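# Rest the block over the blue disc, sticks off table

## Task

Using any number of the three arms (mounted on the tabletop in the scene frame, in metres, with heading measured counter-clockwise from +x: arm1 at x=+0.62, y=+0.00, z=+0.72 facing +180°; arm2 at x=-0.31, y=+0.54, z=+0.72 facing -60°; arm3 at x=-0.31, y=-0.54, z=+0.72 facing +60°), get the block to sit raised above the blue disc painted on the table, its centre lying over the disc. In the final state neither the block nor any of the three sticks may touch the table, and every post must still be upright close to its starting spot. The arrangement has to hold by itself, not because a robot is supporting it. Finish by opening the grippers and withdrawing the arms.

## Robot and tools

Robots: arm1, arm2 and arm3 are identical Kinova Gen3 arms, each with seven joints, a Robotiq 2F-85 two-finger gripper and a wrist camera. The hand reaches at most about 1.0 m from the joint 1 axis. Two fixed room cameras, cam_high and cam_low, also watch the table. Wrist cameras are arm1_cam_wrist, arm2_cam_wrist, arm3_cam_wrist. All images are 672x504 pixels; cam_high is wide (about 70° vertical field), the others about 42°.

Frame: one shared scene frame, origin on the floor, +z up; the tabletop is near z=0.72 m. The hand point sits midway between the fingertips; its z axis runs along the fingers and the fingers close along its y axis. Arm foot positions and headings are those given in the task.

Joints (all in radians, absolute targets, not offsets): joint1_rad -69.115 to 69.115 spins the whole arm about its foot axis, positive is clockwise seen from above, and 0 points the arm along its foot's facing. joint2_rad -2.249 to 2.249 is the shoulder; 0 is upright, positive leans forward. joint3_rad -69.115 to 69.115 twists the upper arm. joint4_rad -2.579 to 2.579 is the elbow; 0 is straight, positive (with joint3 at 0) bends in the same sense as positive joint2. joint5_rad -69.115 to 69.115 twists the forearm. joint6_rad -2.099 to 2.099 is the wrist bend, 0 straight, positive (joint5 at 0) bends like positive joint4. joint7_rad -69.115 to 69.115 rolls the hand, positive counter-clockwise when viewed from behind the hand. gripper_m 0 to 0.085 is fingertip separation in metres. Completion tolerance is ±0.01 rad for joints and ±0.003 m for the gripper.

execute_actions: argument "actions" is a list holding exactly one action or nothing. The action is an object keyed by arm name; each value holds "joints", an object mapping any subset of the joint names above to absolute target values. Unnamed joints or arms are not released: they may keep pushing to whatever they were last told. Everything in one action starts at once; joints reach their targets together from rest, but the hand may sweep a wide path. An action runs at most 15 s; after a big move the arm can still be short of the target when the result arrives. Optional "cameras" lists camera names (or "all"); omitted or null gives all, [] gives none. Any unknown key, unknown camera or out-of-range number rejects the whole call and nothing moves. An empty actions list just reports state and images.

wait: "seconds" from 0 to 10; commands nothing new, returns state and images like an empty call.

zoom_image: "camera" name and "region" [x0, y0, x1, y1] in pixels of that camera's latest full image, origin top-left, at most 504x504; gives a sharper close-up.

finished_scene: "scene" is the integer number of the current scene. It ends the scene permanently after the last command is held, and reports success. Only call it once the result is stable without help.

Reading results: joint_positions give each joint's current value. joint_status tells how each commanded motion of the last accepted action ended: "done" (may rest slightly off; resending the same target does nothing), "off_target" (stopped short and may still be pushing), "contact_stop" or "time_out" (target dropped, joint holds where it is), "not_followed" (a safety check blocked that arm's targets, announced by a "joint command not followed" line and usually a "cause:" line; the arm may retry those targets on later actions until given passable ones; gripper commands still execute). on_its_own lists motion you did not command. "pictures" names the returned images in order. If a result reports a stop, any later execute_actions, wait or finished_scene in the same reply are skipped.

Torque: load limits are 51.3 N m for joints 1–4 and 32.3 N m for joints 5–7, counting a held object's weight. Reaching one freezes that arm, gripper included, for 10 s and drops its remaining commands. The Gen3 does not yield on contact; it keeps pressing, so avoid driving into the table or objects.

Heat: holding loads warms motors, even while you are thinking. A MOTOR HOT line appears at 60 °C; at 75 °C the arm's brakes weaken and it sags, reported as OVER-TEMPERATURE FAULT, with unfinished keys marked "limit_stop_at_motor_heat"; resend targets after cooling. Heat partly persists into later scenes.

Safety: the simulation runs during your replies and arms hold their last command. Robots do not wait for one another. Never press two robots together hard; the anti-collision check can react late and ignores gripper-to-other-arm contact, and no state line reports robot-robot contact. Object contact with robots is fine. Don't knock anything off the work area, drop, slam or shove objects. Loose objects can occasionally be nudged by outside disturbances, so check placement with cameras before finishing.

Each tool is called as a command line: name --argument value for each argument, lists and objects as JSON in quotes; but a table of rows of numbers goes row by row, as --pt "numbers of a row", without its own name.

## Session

execute_actions --actions '[]'

Scene clock: 0.00 s.
arm1.joint_positions: joint1_rad=-0.010 joint2_rad=-0.396 joint3_rad=-0.076 joint4_rad=+1.510 joint5_rad=-0.033 joint6_rad=+2.021 joint7_rad=+1.479 gripper_m=+0.085
arm1.joint_status: not commanded
arm1.hand: x=+0.4961 y=-0.0065 z=+1.2584 quat_wxyz=(-0.001, -1.000, -0.026, +0.000) (m; scene frame)
arm2.joint_positions: joint1_rad=-0.011 joint2_rad=-0.400 joint3_rad=-0.075 joint4_rad=+1.515 joint5_rad=-0.030 joint6_rad=+2.024 joint7_rad=+1.481 gripper_m=+0.085
arm2.joint_status: not commanded
arm2.hand: x=-0.2535 y=+0.4276 z=+1.2666 quat_wxyz=(+0.003, -0.511, -0.859, -0.002) (m; scene frame)
arm3.joint_positions: joint1_rad=-0.011 joint2_rad=-0.400 joint3_rad=-0.073 joint4_rad=+1.512 joint5_rad=-0.031 joint6_rad=+2.023 joint7_rad=+1.478 gripper_m=+0.085
arm3.joint_status: not commanded
arm3.hand: x=-0.2503 y=-0.4369 z=+1.2877 quat_wxyz=(-0.002, +0.516, -0.857, -0.008) (m; scene frame)
pictures: arm1_cam_wrist, arm2_cam_wrist, arm3_cam_wrist, cam_high, cam_low
Images, in order (width x height): arm1_cam_wrist 672x504, arm2_cam_wrist 672x504, arm3_cam_wrist 672x504, cam_high 672x504, cam_low 672x504.

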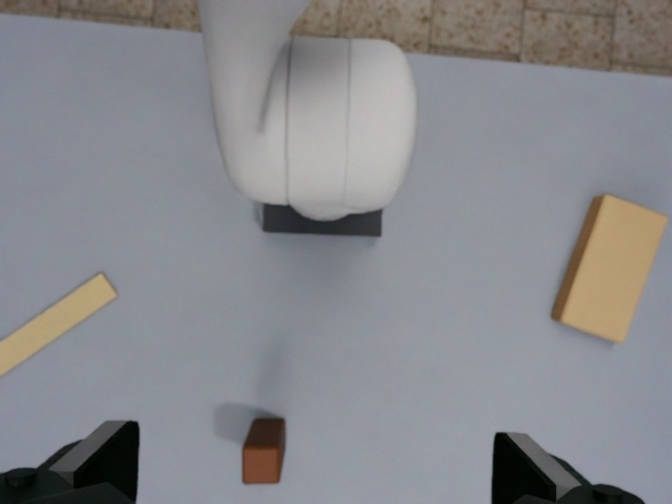

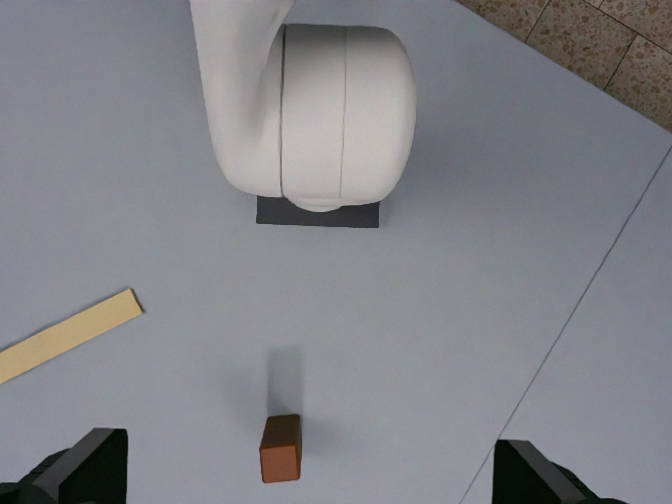

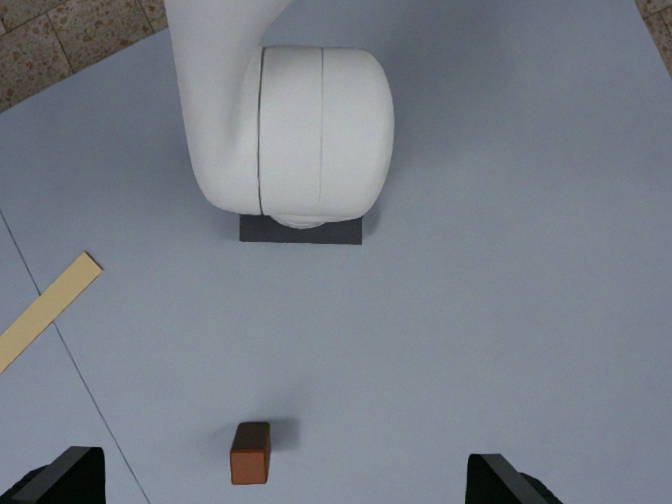

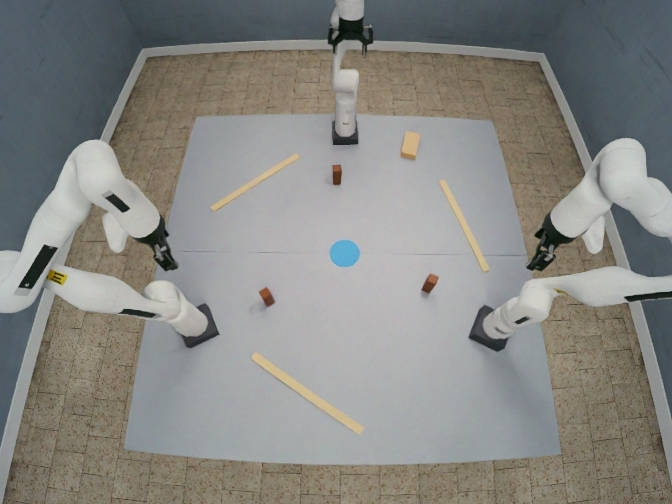

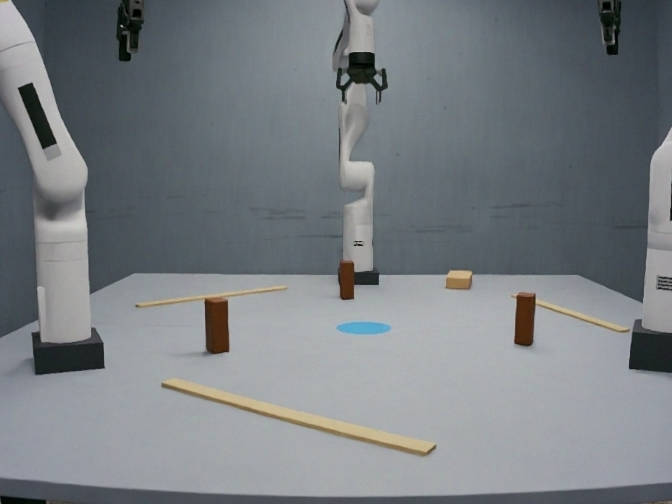

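zoom_image --camera "cam_high" --region '[200, 140, 320, 230]'

zoom_image --camera "cam_high" --region '[390, 120, 510, 280]'

zoom_image --camera "cam_high" --region '[240, 340, 380, 445]'

Region (200, 140, 320, 230) of cam_high's 672x504 image, scaled by 4.200, with more detail than that image has; it fills the top 378 rows of this view, and the rest is white.

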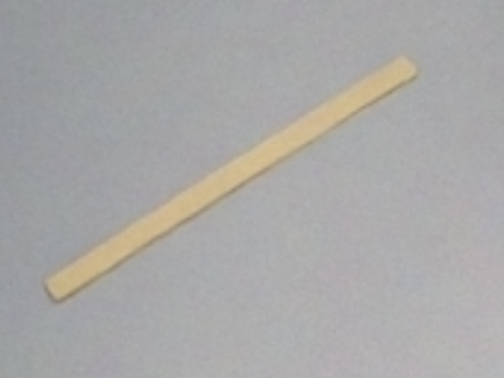

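Region (390, 120, 510, 280) of cam_high's 672x504 image, scaled by 3.150, with more detail than that image has; it fills the left 378 columns of this view, and the rest is white.

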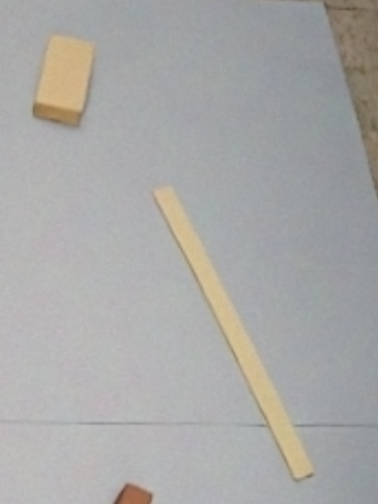

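Region (240, 340, 380, 445) of cam_high's 672x504 image, scaled by 3.600, with more detail than that image has; it fills the top 378 rows of this view, and the rest is white.

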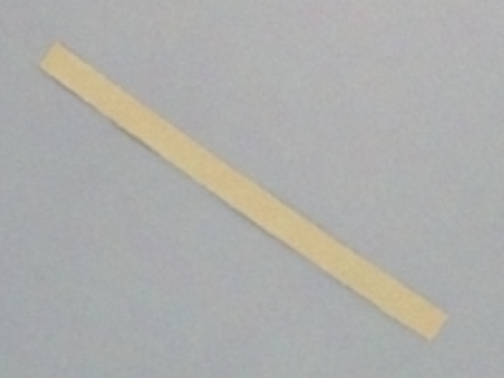

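execute_actions --actions '[{"arm1":{"joints":{"joint1_rad":0.9741,"joint2_rad":0.8135,"joint3_rad":0,"joint4_rad":1.7605,"joint5_rad":0,"joint6_rad":0.5676,"joint7_rad":1.592,"gripper_m":0.055}},"arm2":{"joints":{"joint1_rad":0.9317,"joint2_rad":0.8054,"joint3_rad":0,"joint4_rad":1.8277,"joint5_rad":0,"joint6_rad":0.5085,"joint7_rad":1.417,"gripper_m":0.055}},"arm3":{"joints":{"joint1_rad":0.9584,"joint2_rad":0.8462,"joint3_rad":0,"joint4_rad":1.8374,"joint5_rad":0,"joint6_rad":0.458,"joint7_rad":1.742,"gripper_m":0.055}}}]'

Scene clock: 3.40 s.
arm1.joint_positions: joint1_rad=+0.974 joint2_rad=+0.813 joint3_rad=+0.000 joint4_rad=+1.761 joint5_rad=+0.000 joint6_rad=+0.568 joint7_rad=+1.592 gripper_m=+0.055
arm1.joint_status: all done
arm1.hand: x=+0.3541 y=+0.3941 z=+0.7548 quat_wxyz=(+0.001, -0.900, +0.437, -0.002) (m; scene frame)
arm2.joint_positions: joint1_rad=+0.932 joint2_rad=+0.805 joint3_rad=+0.000 joint4_rad=+1.828 joint5_rad=+0.000 joint6_rad=+0.509 joint7_rad=+1.417 gripper_m=+0.055
arm2.joint_status: all done
arm2.hand: x=-0.5262 y=+0.1342 z=+0.7555 quat_wxyz=(+0.004, -0.883, -0.470, -0.001) (m; scene frame)
arm3.joint_positions: joint1_rad=+0.958 joint2_rad=+0.846 joint3_rad=+0.000 joint4_rad=+1.837 joint5_rad=+0.000 joint6_rad=+0.458 joint7_rad=+1.742 gripper_m=+0.055
arm3.joint_status: all done
arm3.hand: x=+0.1434 y=-0.5036 z=+0.7546 quat_wxyz=(+0.002, +0.149, -0.989, -0.006) (m; scene frame)
pictures: arm1_cam_wrist, arm2_cam_wrist, arm3_cam_wrist, cam_high, cam_low
Images, in order (width x height): arm1_cam_wrist 672x504, arm2_cam_wrist 672x504, arm3_cam_wrist 672x504, cam_high 672x504, cam_low 672x504.

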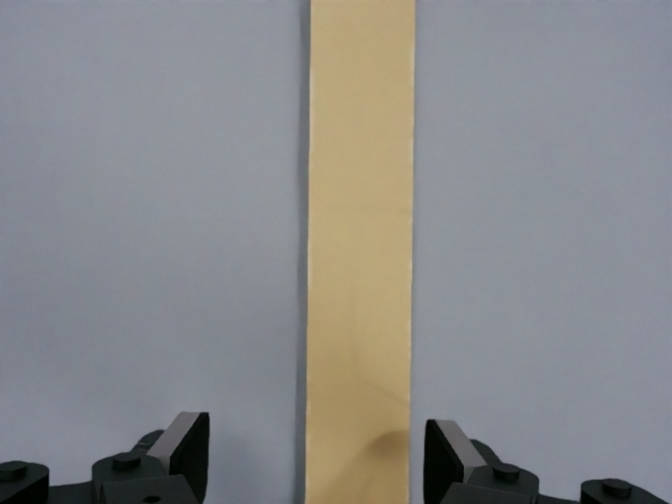

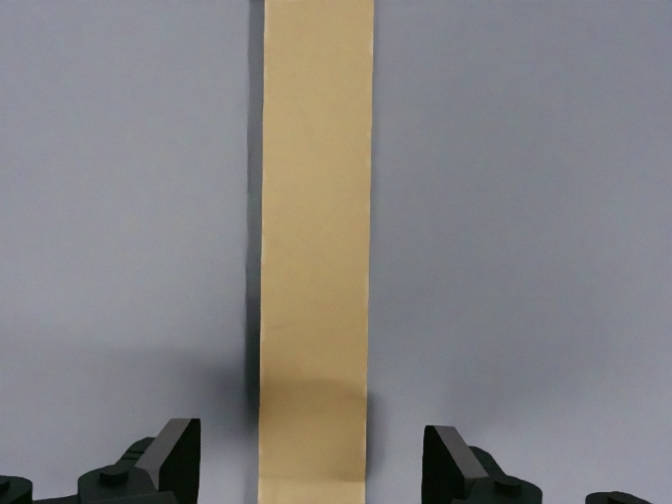

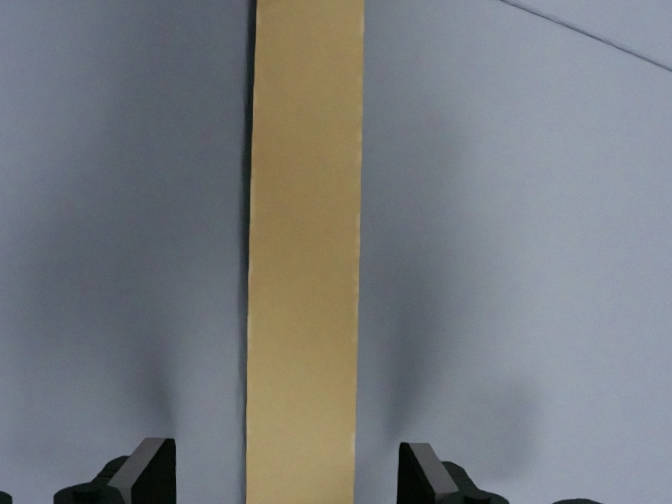

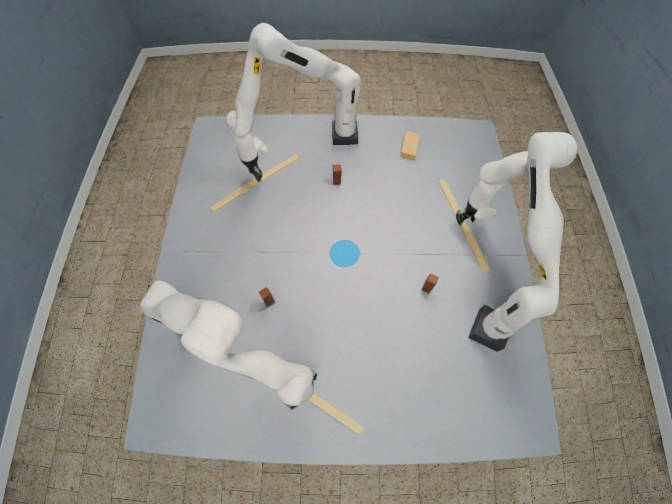

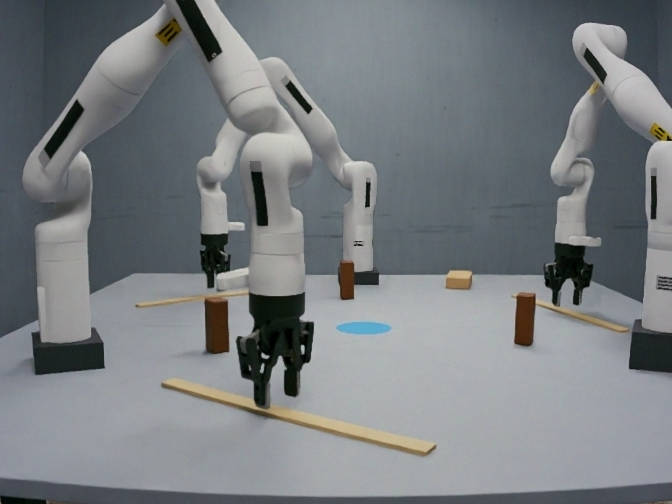

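execute_actions --actions '[{"arm1":{"joints":{"joint1_rad":0.954,"joint2_rad":0.8435,"joint6_rad":0.5376,"joint7_rad":1.572,"gripper_m":0.05}},"arm2":{"joints":{"joint2_rad":0.8382,"joint6_rad":0.4757,"gripper_m":0.045}},"arm3":{"joints":{"joint1_rad":0.951,"joint2_rad":0.8772,"joint6_rad":0.427,"joint7_rad":1.725,"gripper_m":0.045}}}]' --cameras '["arm1_cam_wrist"]'

execute_actions --actions '[{"arm1":{"joints":{"gripper_m":0.02}},"arm2":{"joints":{"gripper_m":0.02}},"arm3":{"joints":{"gripper_m":0.02}}}]' --cameras '["cam_low"]'

Scene clock: 4.33 s.
arm1.joint_positions: joint1_rad=+0.954 joint2_rad=+0.843 joint3_rad=+0.000 joint4_rad=+1.761 joint5_rad=+0.000 joint6_rad=+0.538 joint7_rad=+1.572 gripper_m=+0.050
arm1.joint_status: all done
arm1.hand: x=+0.3461 y=+0.3892 z=+0.7405 quat_wxyz=(+0.001, -0.900, +0.437, -0.002) (m; scene frame)
arm2.joint_positions: joint1_rad=+0.932 joint2_rad=+0.838 joint3_rad=+0.000 joint4_rad=+1.828 joint5_rad=+0.000 joint6_rad=+0.476 joint7_rad=+1.417 gripper_m=+0.045
arm2.joint_status: all done
arm2.hand: x=-0.5264 y=+0.1341 z=+0.7405 quat_wxyz=(+0.004, -0.883, -0.470, -0.001) (m; scene frame)
arm3.joint_positions: joint1_rad=+0.951 joint2_rad=+0.877 joint3_rad=+0.000 joint4_rad=+1.837 joint5_rad=+0.000 joint6_rad=+0.427 joint7_rad=+1.725 gripper_m=+0.045
arm3.joint_status: all done
arm3.hand: x=+0.1427 y=-0.5002 z=+0.7405 quat_wxyz=(+0.002, +0.144, -0.990, -0.006) (m; scene frame)
pictures: arm1_cam_wrist
Images, in order (width x height): arm1_cam_wrist 672x504.

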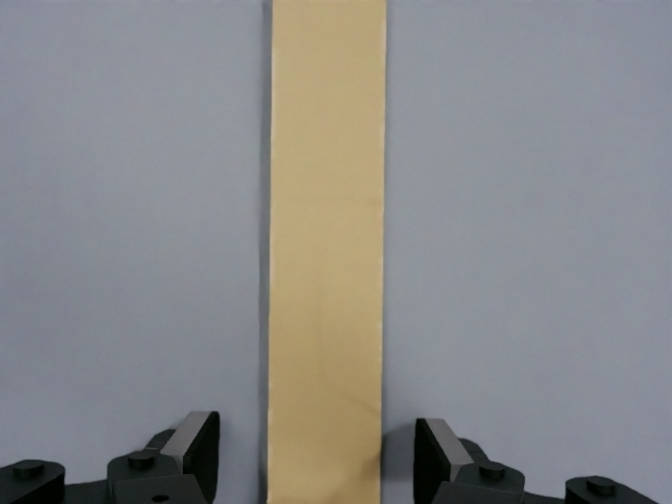

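Scene clock: 5.07 s.
arm1.joint_positions: joint1_rad=+0.954 joint2_rad=+0.842 joint3_rad=+0.000 joint4_rad=+1.761 joint5_rad=+0.000 joint6_rad=+0.538 joint7_rad=+1.572 gripper_m=+0.025
arm1.joint_status: gripper_m off_target (ended at +0.025, target +0.020)
arm1.hand: x=+0.3459 y=+0.3892 z=+0.7409 quat_wxyz=(+0.001, -0.900, +0.437, -0.002) (m; scene frame)
arm2.joint_positions: joint1_rad=+0.932 joint2_rad=+0.837 joint3_rad=+0.000 joint4_rad=+1.828 joint5_rad=+0.000 joint6_rad=+0.476 joint7_rad=+1.417 gripper_m=+0.025
arm2.joint_status: gripper_m off_target (ended at +0.025, target +0.020)
arm2.hand: x=-0.5264 y=+0.1339 z=+0.7409 quat_wxyz=(+0.004, -0.883, -0.470, -0.001) (m; scene frame)
arm3.joint_positions: joint1_rad=+0.951 joint2_rad=+0.876 joint3_rad=+0.000 joint4_rad=+1.837 joint5_rad=+0.000 joint6_rad=+0.427 joint7_rad=+1.725 gripper_m=+0.025
arm3.joint_status: gripper_m off_target (ended at +0.025, target +0.020)
arm3.hand: x=+0.1431 y=-0.5005 z=+0.7411 quat_wxyz=(+0.002, +0.144, -0.990, -0.006) (m; scene frame)
pictures: cam_low
Images, in order (width x height): cam_low 672x504.

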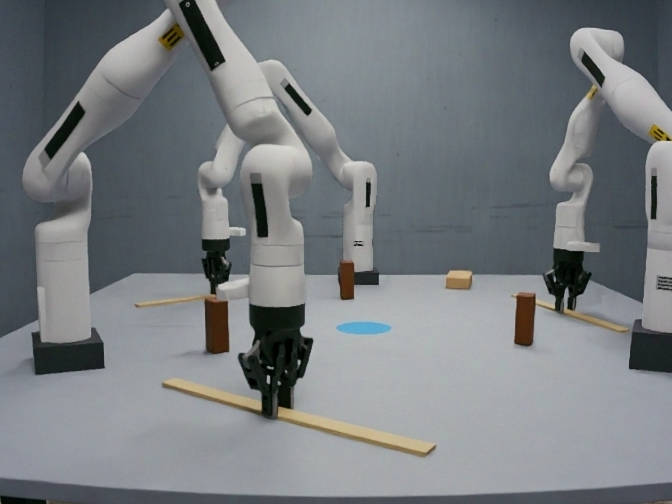

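execute_actions --actions '[{"arm1":{"joints":{"joint2_rad":0.3191,"joint4_rad":2.1207,"joint6_rad":0.5018}},"arm2":{"joints":{"joint2_rad":0.3377,"joint4_rad":2.1325,"joint6_rad":0.4714}},"arm3":{"joints":{"joint2_rad":0.3913,"joint4_rad":2.162,"joint6_rad":0.3883}}}]' --cameras '["cam_low"]'

execute_actions --actions '[{"arm1":{"joints":{"joint1_rad":0.0717,"joint7_rad":1.5884}},"arm2":{"joints":{"joint1_rad":-0.007,"joint7_rad":1.5935}},"arm3":{"joints":{"joint1_rad":0.06,"joint7_rad":1.587}}}]' --cameras '["cam_low","cam_high"]'

zoom_image --camera "cam_high" --region '[270, 170, 420, 290]'

zoom_image --camera "cam_low" --region '[270, 200, 450, 310]'

Scene clock: 7.50 s.
arm1.joint_positions: joint1_rad=+0.954 joint2_rad=+0.320 joint3_rad=+0.000 joint4_rad=+2.121 joint5_rad=+0.000 joint6_rad=+0.502 joint7_rad=+1.572 gripper_m=+0.025
arm1.joint_status: all done
arm1.hand: x=+0.3939 y=+0.3272 z=+0.8963 quat_wxyz=(+0.045, -0.895, +0.434, +0.087) (m; scene frame)
arm2.joint_positions: joint1_rad=+0.932 joint2_rad=+0.338 joint3_rad=+0.000 joint4_rad=+2.133 joint5_rad=+0.000 joint6_rad=+0.471 joint7_rad=+1.417 gripper_m=+0.025
arm2.joint_status: all done
arm2.hand: x=-0.5006 y=+0.1873 z=+0.8957 quat_wxyz=(-0.056, -0.878, -0.468, +0.078) (m; scene frame)
arm3.joint_positions: joint1_rad=+0.951 joint2_rad=+0.392 joint3_rad=+0.000 joint4_rad=+2.162 joint5_rad=+0.000 joint6_rad=+0.388 joint7_rad=+1.725 gripper_m=+0.025
arm3.joint_status: all done
arm3.hand: x=+0.0870 y=-0.5096 z=+0.8913 quat_wxyz=(-0.097, +0.143, -0.985, -0.005) (m; scene frame)
pictures: cam_low
Images, in order (width x height): cam_low 672x504.

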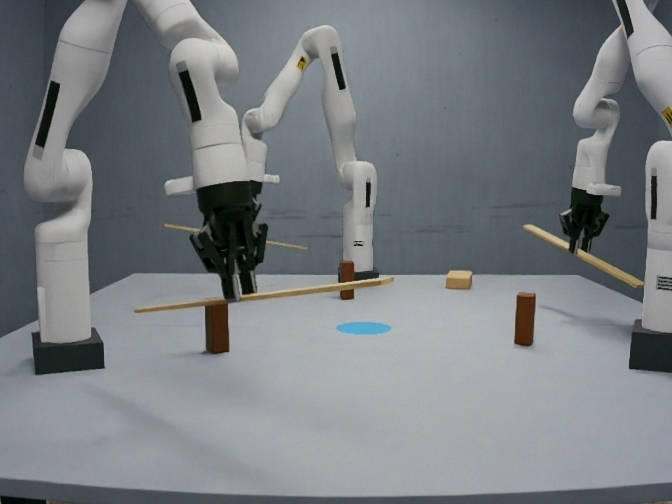

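Scene clock: 9.77 s.
arm1.joint_positions: joint1_rad=+0.072 joint2_rad=+0.319 joint3_rad=+0.000 joint4_rad=+2.121 joint5_rad=+0.000 joint6_rad=+0.502 joint7_rad=+1.588 gripper_m=+0.025
arm1.joint_status: all done
arm1.hand: x=+0.2234 y=+0.0339 z=+0.8954 quat_wxyz=(+0.002, -0.995, +0.003, +0.097) (m; scene frame)
arm2.joint_positions: joint1_rad=-0.007 joint2_rad=+0.338 joint3_rad=+0.000 joint4_rad=+2.133 joint5_rad=+0.000 joint6_rad=+0.471 joint7_rad=+1.594 gripper_m=+0.025
arm2.joint_status: all done
arm2.hand: x=-0.1414 y=+0.1759 z=+0.8952 quat_wxyz=(-0.082, -0.498, -0.862, +0.048) (m; scene frame)
arm3.joint_positions: joint1_rad=+0.060 joint2_rad=+0.392 joint3_rad=+0.000 joint4_rad=+2.162 joint5_rad=+0.000 joint6_rad=+0.388 joint7_rad=+1.587 gripper_m=+0.025
arm3.joint_status: all done
arm3.hand: x=-0.0823 y=-0.2120 z=+0.8958 quat_wxyz=(-0.087, +0.494, -0.863, -0.055) (m; scene frame)
pictures: cam_high, cam_low
Images, in order (width x height): cam_high 672x504, cam_low 672x504.

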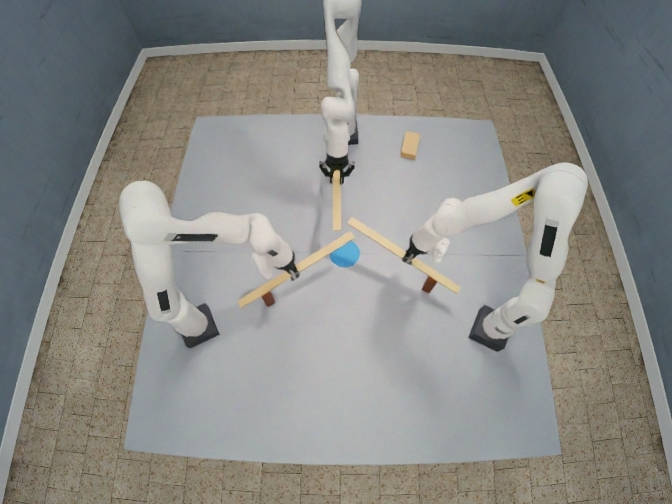

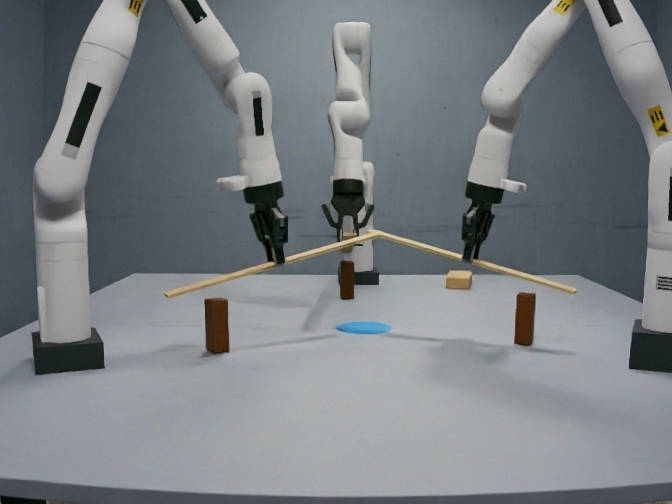

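Region (270, 170, 420, 290) of cam_high's 672x504 image, scaled by 3.360, with more detail than that image has; it fills the top 403 rows of this view, and the rest is white.

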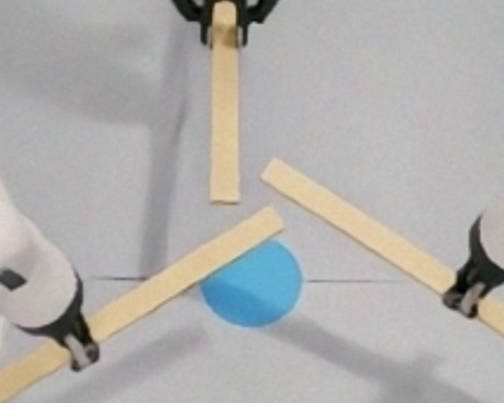

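Region (270, 200, 450, 310) of cam_low's 672x504 image, scaled by 2.800, with more detail than that image has.

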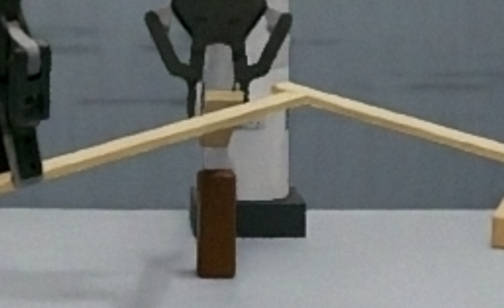

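Looks right. Insert.

execute_actions --actions '[{"arm1":{"joints":{"joint1_rad":0.0691,"joint2_rad":0.4642,"joint4_rad":1.8677,"joint6_rad":0.6097,"joint7_rad":1.5858}},"arm2":{"joints":{"joint1_rad":-0.0101,"joint2_rad":0.4789,"joint4_rad":1.8782,"joint6_rad":0.5845,"joint7_rad":1.5903}},"arm3":{"joints":{"joint1_rad":0.0575,"joint2_rad":0.5239,"joint4_rad":1.9053,"joint6_rad":0.5124,"joint7_rad":1.586}}}]' --cameras '["cam_low","cam_high"]'

zoom_image --camera "cam_high" --region '[250, 160, 450, 320]'

zoom_image --camera "cam_low" --region '[180, 200, 560, 360]'

Scene clock: 11.27 s.
arm1.joint_positions: joint1_rad=+0.069 joint2_rad=+0.464 joint3_rad=+0.000 joint4_rad=+1.868 joint5_rad=+0.000 joint6_rad=+0.610 joint7_rad=+1.586 gripper_m=+0.025
arm1.joint_status: all done
arm1.hand: x=+0.1422 y=+0.0345 z=+0.8950 quat_wxyz=(+0.002, -0.995, +0.003, +0.097) (m; scene frame)
arm2.joint_positions: joint1_rad=-0.010 joint2_rad=+0.479 joint3_rad=+0.000 joint4_rad=+1.878 joint5_rad=+0.000 joint6_rad=+0.585 joint7_rad=+1.590 gripper_m=+0.025
arm2.joint_status: all done
arm2.hand: x=-0.1011 y=+0.1055 z=+0.8946 quat_wxyz=(-0.082, -0.498, -0.862, +0.048) (m; scene frame)
arm3.joint_positions: joint1_rad=+0.058 joint2_rad=+0.524 joint3_rad=+0.000 joint4_rad=+1.906 joint5_rad=+0.000 joint6_rad=+0.512 joint7_rad=+1.586 gripper_m=+0.025
arm3.joint_status: all done
arm3.hand: x=-0.0413 y=-0.1420 z=+0.8952 quat_wxyz=(-0.087, +0.495, -0.863, -0.055) (m; scene frame)
pictures: cam_high, cam_low
Images, in order (width x height): cam_high 672x504, cam_low 672x504.

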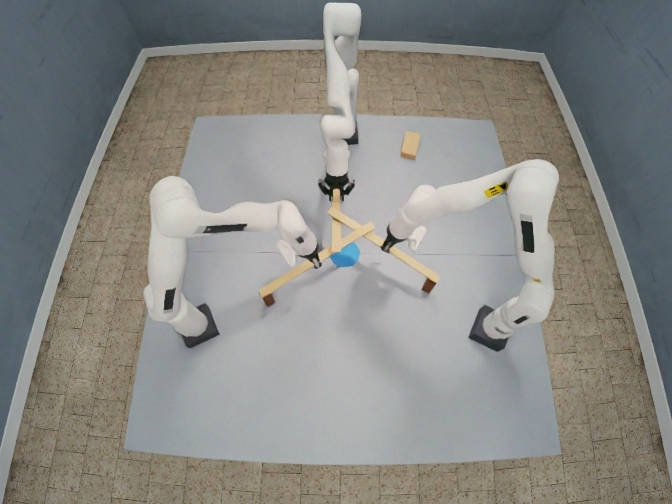

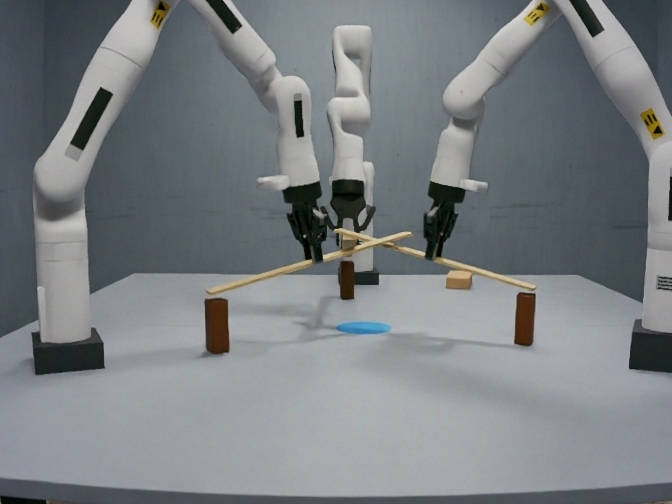

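Region (250, 160, 450, 320) of cam_high's 672x504 image, scaled by 2.520, with more detail than that image has; it fills the top 403 rows of this view, and the rest is white.

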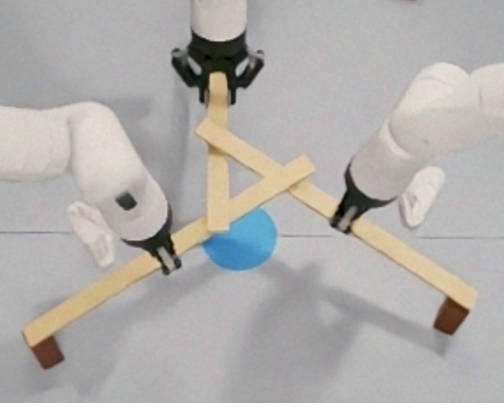

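Region (180, 200, 560, 360) of cam_low's 672x504 image, scaled by 1.326, with more detail than that image has; it fills the top 212 rows of this view, and the rest is white.

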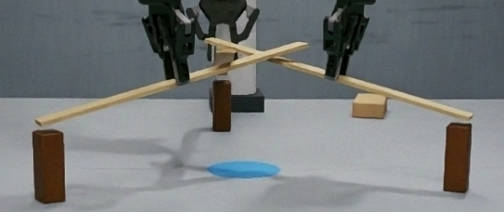

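execute_actions --actions '[{"arm1":{"joints":{"joint2_rad":0.5803,"joint4_rad":1.7728,"joint6_rad":0.6935}},"arm2":{"joints":{"joint2_rad":0.586,"joint4_rad":1.7981,"joint6_rad":0.6625}},"arm3":{"joints":{"joint2_rad":0.6319,"joint4_rad":1.8196,"joint6_rad":0.5951}}}]' --cameras '["cam_low"]'

execute_actions --actions '[{"arm1":{"joints":{"gripper_m":0.04}},"arm2":{"joints":{"gripper_m":0.04}},"arm3":{"joints":{"gripper_m":0.04}}}]' --cameras '["cam_low"]'

execute_actions --actions '[{"arm1":{"joints":{"joint2_rad":0.33,"joint4_rad":1.9,"joint6_rad":0.9}},"arm2":{"joints":{"joint2_rad":0.33,"joint4_rad":1.9,"joint6_rad":0.9}},"arm3":{"joints":{"joint2_rad":0.33,"joint4_rad":1.9,"joint6_rad":0.9}}}]' --cameras '["cam_low"]'

execute_actions --actions '[{"arm1":{"joints":{"joint1_rad":-1.3713,"joint2_rad":0.5197,"joint4_rad":2.2909,"joint6_rad":0.331,"joint7_rad":3.021,"gripper_m":0.085}},"arm2":{"joints":{"joint2_rad":-0.2,"joint4_rad":1.9,"joint6_rad":1.3}},"arm3":{"joints":{"joint2_rad":-0.2,"joint4_rad":1.9,"joint6_rad":1.3}}}]' --cameras '["cam_low","cam_high","arm1_cam_wrist"]'

Scene clock: 12.77 s.
arm1.joint_positions: joint1_rad=+0.069 joint2_rad=+0.580 joint3_rad=+0.000 joint4_rad=+1.773 joint5_rad=+0.000 joint6_rad=+0.694 joint7_rad=+1.586 gripper_m=+0.025
arm1.joint_status: all done
arm1.hand: x=+0.1368 y=+0.0346 z=+0.8615 quat_wxyz=(+0.001, -0.999, +0.003, +0.045) (m; scene frame)
arm2.joint_positions: joint1_rad=-0.010 joint2_rad=+0.587 joint3_rad=+0.000 joint4_rad=+1.798 joint5_rad=+0.000 joint6_rad=+0.663 joint7_rad=+1.590 gripper_m=+0.025
arm2.joint_status: all done
arm2.hand: x=-0.1011 y=+0.1055 z=+0.8609 quat_wxyz=(-0.037, -0.500, -0.865, +0.021) (m; scene frame)
arm3.joint_positions: joint1_rad=+0.057 joint2_rad=+0.632 joint3_rad=+0.000 joint4_rad=+1.820 joint5_rad=+0.000 joint6_rad=+0.595 joint7_rad=+1.586 gripper_m=+0.025
arm3.joint_status: all done
arm3.hand: x=-0.0413 y=-0.1412 z=+0.8613 quat_wxyz=(-0.041, +0.497, -0.866, -0.029) (m; scene frame)
pictures: cam_low
Images, in order (width x height): cam_low 672x504.

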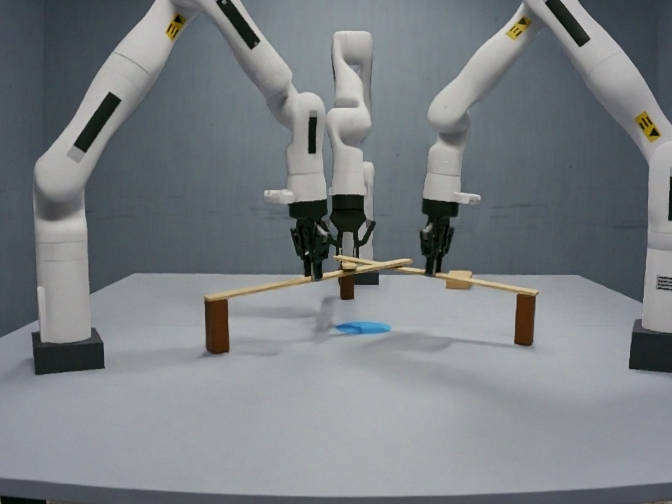

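Scene clock: 13.53 s.
arm1.joint_positions: joint1_rad=+0.069 joint2_rad=+0.580 joint3_rad=+0.000 joint4_rad=+1.773 joint5_rad=+0.000 joint6_rad=+0.693 joint7_rad=+1.586 gripper_m=+0.040
arm1.joint_status: all done
arm1.hand: x=+0.1369 y=+0.0346 z=+0.8612 quat_wxyz=(+0.001, -0.999, +0.003, +0.045) (m; scene frame)
arm2.joint_positions: joint1_rad=-0.010 joint2_rad=+0.586 joint3_rad=+0.000 joint4_rad=+1.798 joint5_rad=+0.000 joint6_rad=+0.662 joint7_rad=+1.590 gripper_m=+0.040
arm2.joint_status: all done
arm2.hand: x=-0.1009 y=+0.1053 z=+0.8612 quat_wxyz=(-0.038, -0.500, -0.865, +0.021) (m; scene frame)
arm3.joint_positions: joint1_rad=+0.057 joint2_rad=+0.632 joint3_rad=+0.000 joint4_rad=+1.820 joint5_rad=+0.000 joint6_rad=+0.595 joint7_rad=+1.586 gripper_m=+0.040
arm3.joint_status: all done
arm3.hand: x=-0.0413 y=-0.1411 z=+0.8613 quat_wxyz=(-0.042, +0.497, -0.866, -0.029) (m; scene frame)
pictures: cam_low
Images, in order (width x height): cam_low 672x504.

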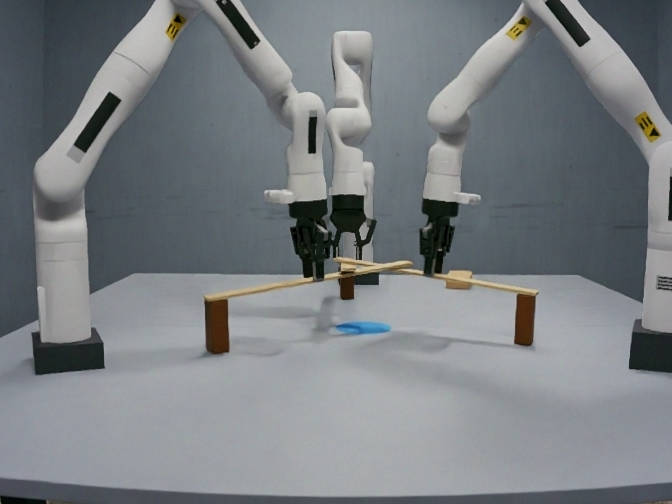

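Scene clock: 14.90 s.
arm1.joint_positions: joint1_rad=+0.069 joint2_rad=+0.330 joint3_rad=+0.000 joint4_rad=+1.900 joint5_rad=+0.000 joint6_rad=+0.900 joint7_rad=+1.586 gripper_m=+0.040
arm1.joint_status: all done
arm1.hand: x=+0.2312 y=+0.0327 z=+0.9355 quat_wxyz=(+0.000, -1.000, +0.003, +0.003) (m; scene frame)
arm2.joint_positions: joint1_rad=-0.010 joint2_rad=+0.330 joint3_rad=+0.000 joint4_rad=+1.900 joint5_rad=+0.000 joint6_rad=+0.900 joint7_rad=+1.590 gripper_m=+0.040
arm2.joint_status: all done
arm2.hand: x=-0.1441 y=+0.1832 z=+0.9439 quat_wxyz=(-0.002, -0.500, -0.866, +0.000) (m; scene frame)
arm3.joint_positions: joint1_rad=+0.058 joint2_rad=+0.330 joint3_rad=+0.000 joint4_rad=+1.900 joint5_rad=+0.000 joint6_rad=+0.900 joint7_rad=+1.586 gripper_m=+0.040
arm3.joint_status: all done
arm3.hand: x=-0.0869 y=-0.2192 z=+0.9677 quat_wxyz=(-0.005, +0.498, -0.867, -0.009) (m; scene frame)
pictures: cam_low
Images, in order (width x height): cam_low 672x504.

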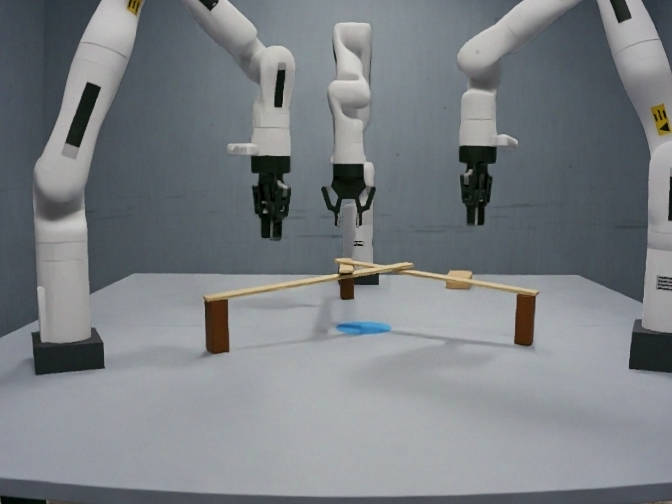

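Scene clock: 17.67 s.
arm1.joint_positions: joint1_rad=-1.371 joint2_rad=+0.520 joint3_rad=+0.000 joint4_rad=+2.291 joint5_rad=+0.000 joint6_rad=+0.331 joint7_rad=+3.021 gripper_m=+0.085
arm1.joint_status: all done
arm1.hand: x=+0.5485 y=-0.3039 z=+0.7996 quat_wxyz=(-0.003, -0.135, -0.991, +0.000) (m; scene frame)
arm2.joint_positions: joint1_rad=-0.010 joint2_rad=-0.200 joint3_rad=+0.000 joint4_rad=+1.900 joint5_rad=+0.000 joint6_rad=+1.300 joint7_rad=+1.590 gripper_m=+0.040
arm2.joint_status: all done
arm2.hand: x=-0.2000 y=+0.2836 z=+1.1143 quat_wxyz=(-0.058, -0.499, -0.864, +0.033) (m; scene frame)
arm3.joint_positions: joint1_rad=+0.058 joint2_rad=-0.200 joint3_rad=+0.000 joint4_rad=+1.900 joint5_rad=+0.000 joint6_rad=+1.300 joint7_rad=+1.586 gripper_m=+0.040
arm3.joint_status: all done
arm3.hand: x=-0.1459 y=-0.3207 z=+1.1365 quat_wxyz=(-0.062, +0.497, -0.865, -0.041) (m; scene frame)
pictures: arm1_cam_wrist, cam_high, cam_low
Images, in order (width x height): arm1_cam_wrist 672x504, cam_high 672x504, cam_low 672x504.

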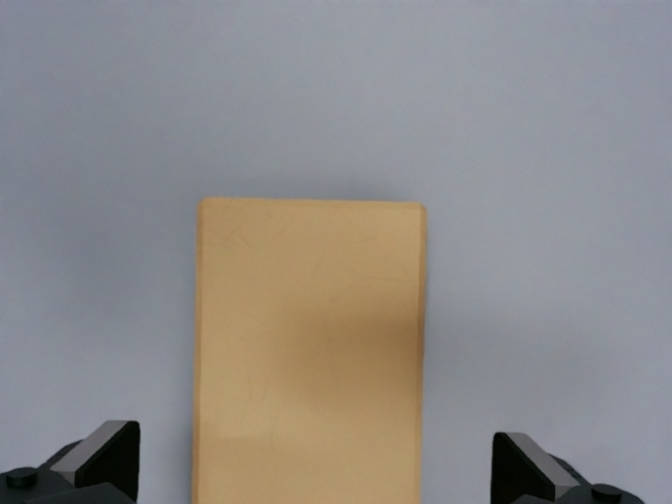

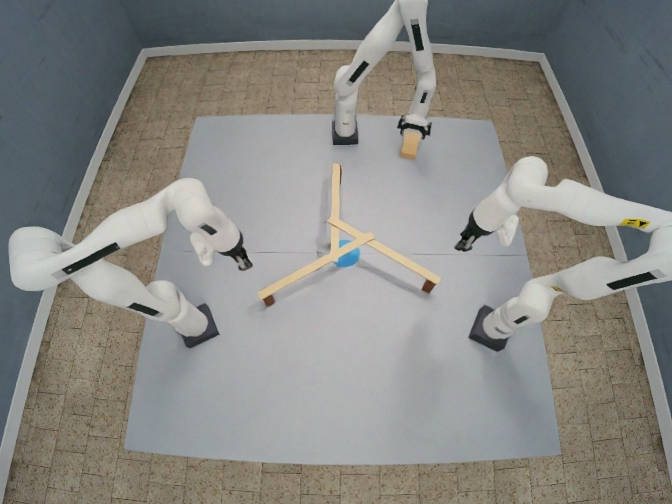

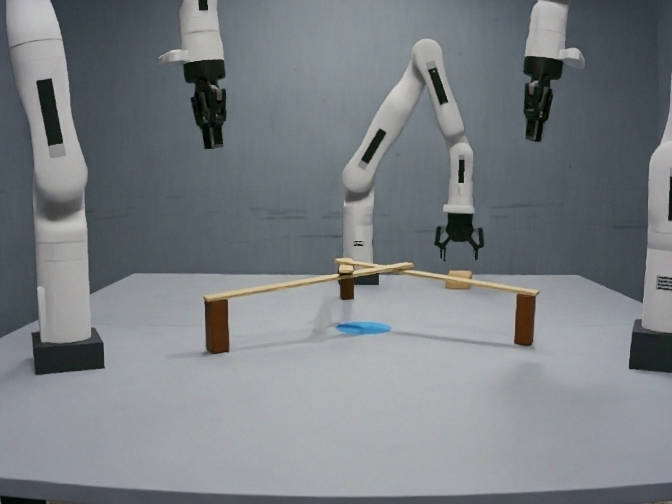

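zoom_image --camera "cam_high" --region '[250, 160, 450, 320]'

zoom_image --camera "cam_low" --region '[310, 230, 420, 300]'

execute_actions --actions '[{"arm1":{"joints":{"joint2_rad":0.6907,"joint4_rad":2.3135,"joint6_rad":0.1374,"joint7_rad":3.005}}}]' --cameras '[]'

execute_actions --actions '[{"arm1":{"joints":{"gripper_m":0.05}}}]' --cameras '["arm1_cam_wrist"]'

Region (250, 160, 450, 320) of cam_high's 672x504 image, scaled by 2.520, with more detail than that image has; it fills the top 403 rows of this view, and the rest is white.

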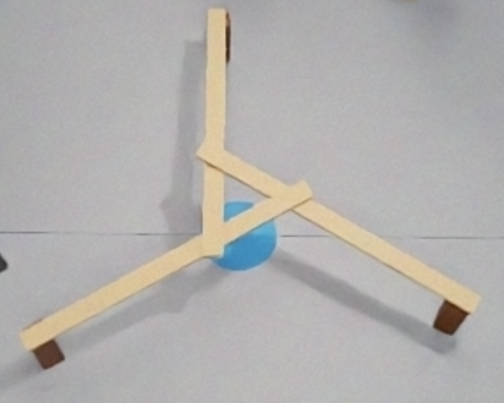

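Region (310, 230, 420, 300) of cam_low's 672x504 image, scaled by 4.582, with more detail than that image has; it fills the top 321 rows of this view, and the rest is white.

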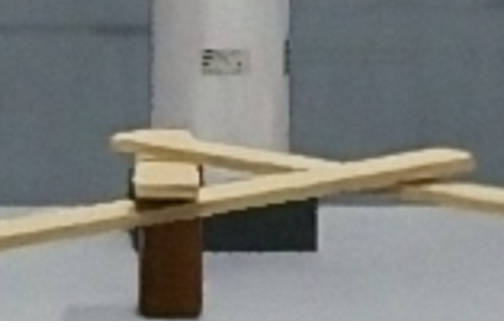

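Scene clock: 19.00 s.
arm1.joint_positions: joint1_rad=-1.371 joint2_rad=+0.690 joint3_rad=+0.000 joint4_rad=+2.314 joint5_rad=+0.000 joint6_rad=+0.137 joint7_rad=+3.005 gripper_m=+0.085
arm1.joint_status: all done
arm1.hand: x=+0.5488 y=-0.3039 z=+0.7447 quat_wxyz=(-0.003, -0.143, -0.990, +0.000) (m; scene frame)
arm2.joint_positions: joint1_rad=-0.010 joint2_rad=-0.200 joint3_rad=+0.000 joint4_rad=+1.900 joint5_rad=+0.000 joint6_rad=+1.300 joint7_rad=+1.590 gripper_m=+0.040
arm2.joint_status: not commanded
arm2.hand: x=-0.2000 y=+0.2836 z=+1.1143 quat_wxyz=(-0.058, -0.499, -0.864, +0.033) (m; scene frame)
arm3.joint_positions: joint1_rad=+0.057 joint2_rad=-0.200 joint3_rad=+0.000 joint4_rad=+1.900 joint5_rad=+0.000 joint6_rad=+1.300 joint7_rad=+1.586 gripper_m=+0.040
arm3.joint_status: not commanded
arm3.hand: x=-0.1459 y=-0.3207 z=+1.1365 quat_wxyz=(-0.062, +0.497, -0.865, -0.041) (m; scene frame)
pictures: none
No camera images: the call's "cameras" was empty. Leave "cameras" out to get every camera's image.

Scene clock: 19.77 s.
arm1.joint_positions: joint1_rad=-1.371 joint2_rad=+0.687 joint3_rad=+0.000 joint4_rad=+2.314 joint5_rad=+0.000 joint6_rad=+0.138 joint7_rad=+3.005 gripper_m=+0.067
arm1.joint_status: gripper_m off_target (ended at +0.067, target +0.050)
arm1.hand: x=+0.5487 y=-0.3046 z=+0.7458 quat_wxyz=(-0.003, -0.143, -0.990, +0.001) (m; scene frame)
arm2.joint_positions: joint1_rad=-0.010 joint2_rad=-0.200 joint3_rad=+0.000 joint4_rad=+1.900 joint5_rad=+0.000 joint6_rad=+1.300 joint7_rad=+1.590 gripper_m=+0.040
arm2.joint_status: not commanded
arm2.hand: x=-0.2000 y=+0.2836 z=+1.1143 quat_wxyz=(-0.058, -0.499, -0.864, +0.033) (m; scene frame)
arm3.joint_positions: joint1_rad=+0.058 joint2_rad=-0.200 joint3_rad=+0.000 joint4_rad=+1.900 joint5_rad=+0.000 joint6_rad=+1.300 joint7_rad=+1.586 gripper_m=+0.040
arm3.joint_status: not commanded
arm3.hand: x=-0.1459 y=-0.3207 z=+1.1365 quat_wxyz=(-0.062, +0.497, -0.865, -0.041) (m; scene frame)
pictures: arm1_cam_wrist
Images, in order (width x height): arm1_cam_wrist 672x504.

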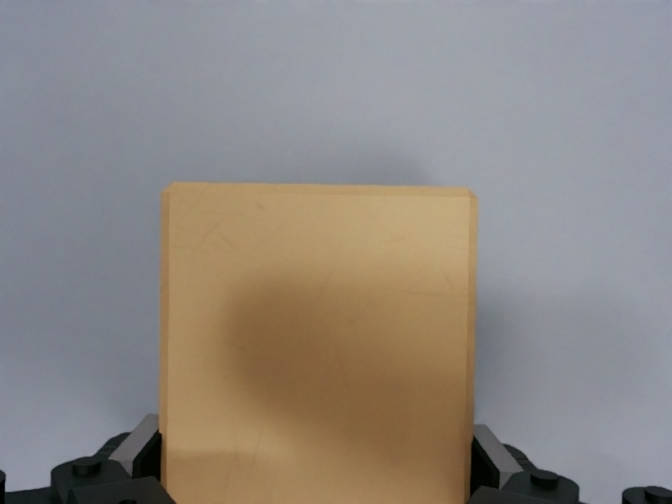

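execute_actions --actions '[{"arm1":{"joints":{"joint2_rad":0.24,"joint4_rad":1.979,"joint6_rad":0.923}}}]' --cameras '[]'

execute_actions --actions '[{"arm1":{"joints":{"joint1_rad":0.022,"joint2_rad":0.8467,"joint4_rad":0.9774,"joint6_rad":1.3175,"joint7_rad":1.544}}}]' --cameras '["arm1_cam_wrist"]'

execute_actions --actions '[{"arm1":{"joints":{"joint2_rad":0.8745,"joint4_rad":1.0335,"joint6_rad":1.2336}}}]' --cameras '["cam_low","arm1_cam_wrist"]'

zoom_image --camera "cam_low" --region '[310, 220, 420, 290]'

Scene clock: 21.77 s.
arm1.joint_positions: joint1_rad=-1.371 joint2_rad=+0.241 joint3_rad=+0.000 joint4_rad=+1.980 joint5_rad=+0.000 joint6_rad=+0.923 joint7_rad=+3.005 gripper_m=+0.067
arm1.joint_status: all done
arm1.hand: x=+0.5419 y=-0.3423 z=+0.9499 quat_wxyz=(-0.003, -0.143, -0.990, -0.002) (m; scene frame)
arm2.joint_positions: joint1_rad=-0.010 joint2_rad=-0.200 joint3_rad=+0.000 joint4_rad=+1.900 joint5_rad=+0.000 joint6_rad=+1.300 joint7_rad=+1.590 gripper_m=+0.040
arm2.joint_status: not commanded
arm2.hand: x=-0.2000 y=+0.2836 z=+1.1143 quat_wxyz=(-0.058, -0.499, -0.864, +0.033) (m; scene frame)
arm3.joint_positions: joint1_rad=+0.057 joint2_rad=-0.200 joint3_rad=+0.000 joint4_rad=+1.900 joint5_rad=+0.000 joint6_rad=+1.300 joint7_rad=+1.586 gripper_m=+0.040
arm3.joint_status: not commanded
arm3.hand: x=-0.1459 y=-0.3207 z=+1.1365 quat_wxyz=(-0.062, +0.497, -0.865, -0.041) (m; scene frame)
pictures: none
No camera images: the call's "cameras" was empty. Leave "cameras" out to get every camera's image.

Scene clock: 24.40 s.
arm1.joint_positions: joint1_rad=+0.022 joint2_rad=+0.849 joint3_rad=+0.000 joint4_rad=+0.978 joint5_rad=+0.000 joint6_rad=+1.317 joint7_rad=+1.544 gripper_m=+0.067
arm1.joint_status: all done
arm1.hand: x=-0.0003 y=+0.0080 z=+0.9273 quat_wxyz=(+0.000, -1.000, +0.000, -0.004) (m; scene frame)
arm2.joint_positions: joint1_rad=-0.010 joint2_rad=-0.200 joint3_rad=+0.000 joint4_rad=+1.900 joint5_rad=+0.000 joint6_rad=+1.300 joint7_rad=+1.590 gripper_m=+0.040
arm2.joint_status: not commanded
arm2.hand: x=-0.2000 y=+0.2836 z=+1.1143 quat_wxyz=(-0.058, -0.499, -0.864, +0.033) (m; scene frame)
arm3.joint_positions: joint1_rad=+0.058 joint2_rad=-0.200 joint3_rad=+0.000 joint4_rad=+1.900 joint5_rad=+0.000 joint6_rad=+1.300 joint7_rad=+1.586 gripper_m=+0.040
arm3.joint_status: not commanded
arm3.hand: x=-0.1459 y=-0.3207 z=+1.1365 quat_wxyz=(-0.062, +0.497, -0.865, -0.041) (m; scene frame)
pictures: arm1_cam_wrist
Images, in order (width x height): arm1_cam_wrist 672x504.

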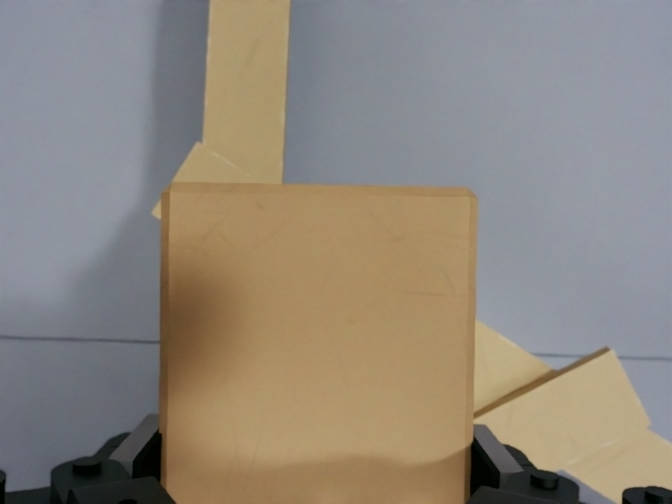

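Scene clock: 25.17 s.
arm1.joint_positions: joint1_rad=+0.022 joint2_rad=+0.877 joint3_rad=+0.000 joint4_rad=+1.034 joint5_rad=+0.000 joint6_rad=+1.234 joint7_rad=+1.544 gripper_m=+0.067
arm1.joint_status: all done
arm1.hand: x=+0.0000 y=+0.0081 z=+0.8931 quat_wxyz=(+0.000, -1.000, +0.000, -0.004) (m; scene frame)
arm2.joint_positions: joint1_rad=-0.010 joint2_rad=-0.200 joint3_rad=+0.000 joint4_rad=+1.900 joint5_rad=+0.000 joint6_rad=+1.300 joint7_rad=+1.590 gripper_m=+0.040
arm2.joint_status: not commanded
arm2.hand: x=-0.2000 y=+0.2836 z=+1.1143 quat_wxyz=(-0.058, -0.499, -0.864, +0.033) (m; scene frame)
arm3.joint_positions: joint1_rad=+0.058 joint2_rad=-0.200 joint3_rad=+0.000 joint4_rad=+1.900 joint5_rad=+0.000 joint6_rad=+1.300 joint7_rad=+1.586 gripper_m=+0.040
arm3.joint_status: not commanded
arm3.hand: x=-0.1459 y=-0.3207 z=+1.1365 quat_wxyz=(-0.062, +0.497, -0.865, -0.041) (m; scene frame)
pictures: arm1_cam_wrist, cam_low
Images, in order (width x height): arm1_cam_wrist 672x504, cam_low 672x504.

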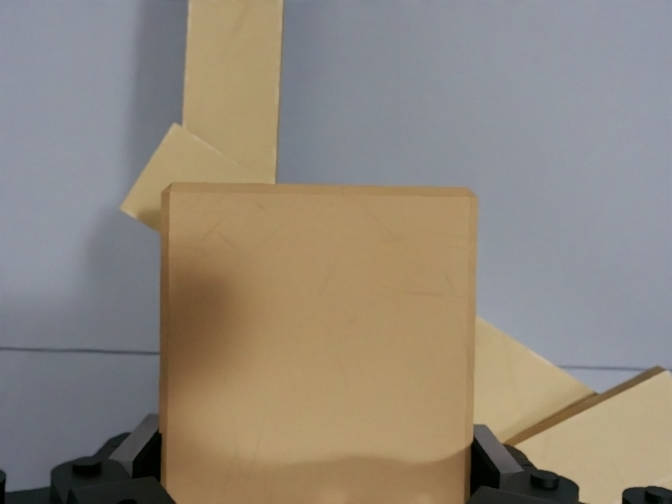

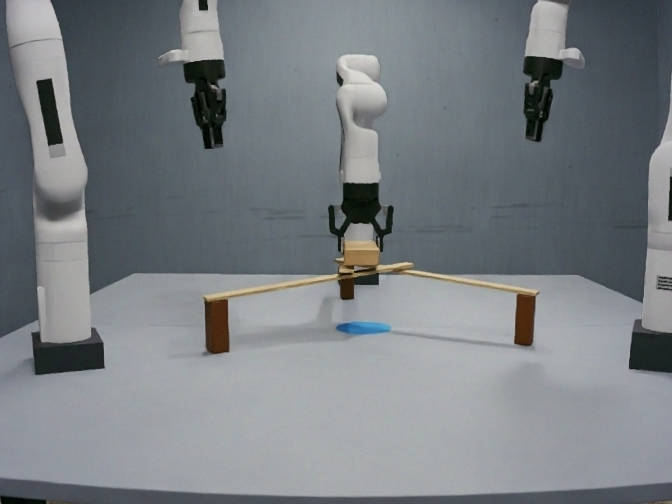

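Region (310, 220, 420, 290) of cam_low's 672x504 image, scaled by 4.582, with more detail than that image has; it fills the top 321 rows of this view, and the rest is white.

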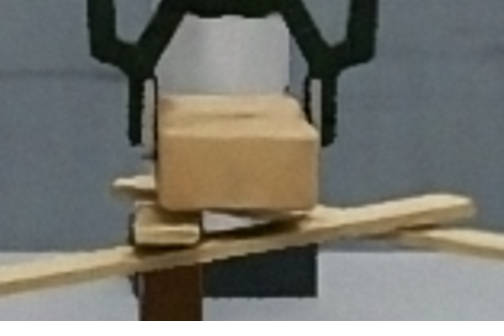

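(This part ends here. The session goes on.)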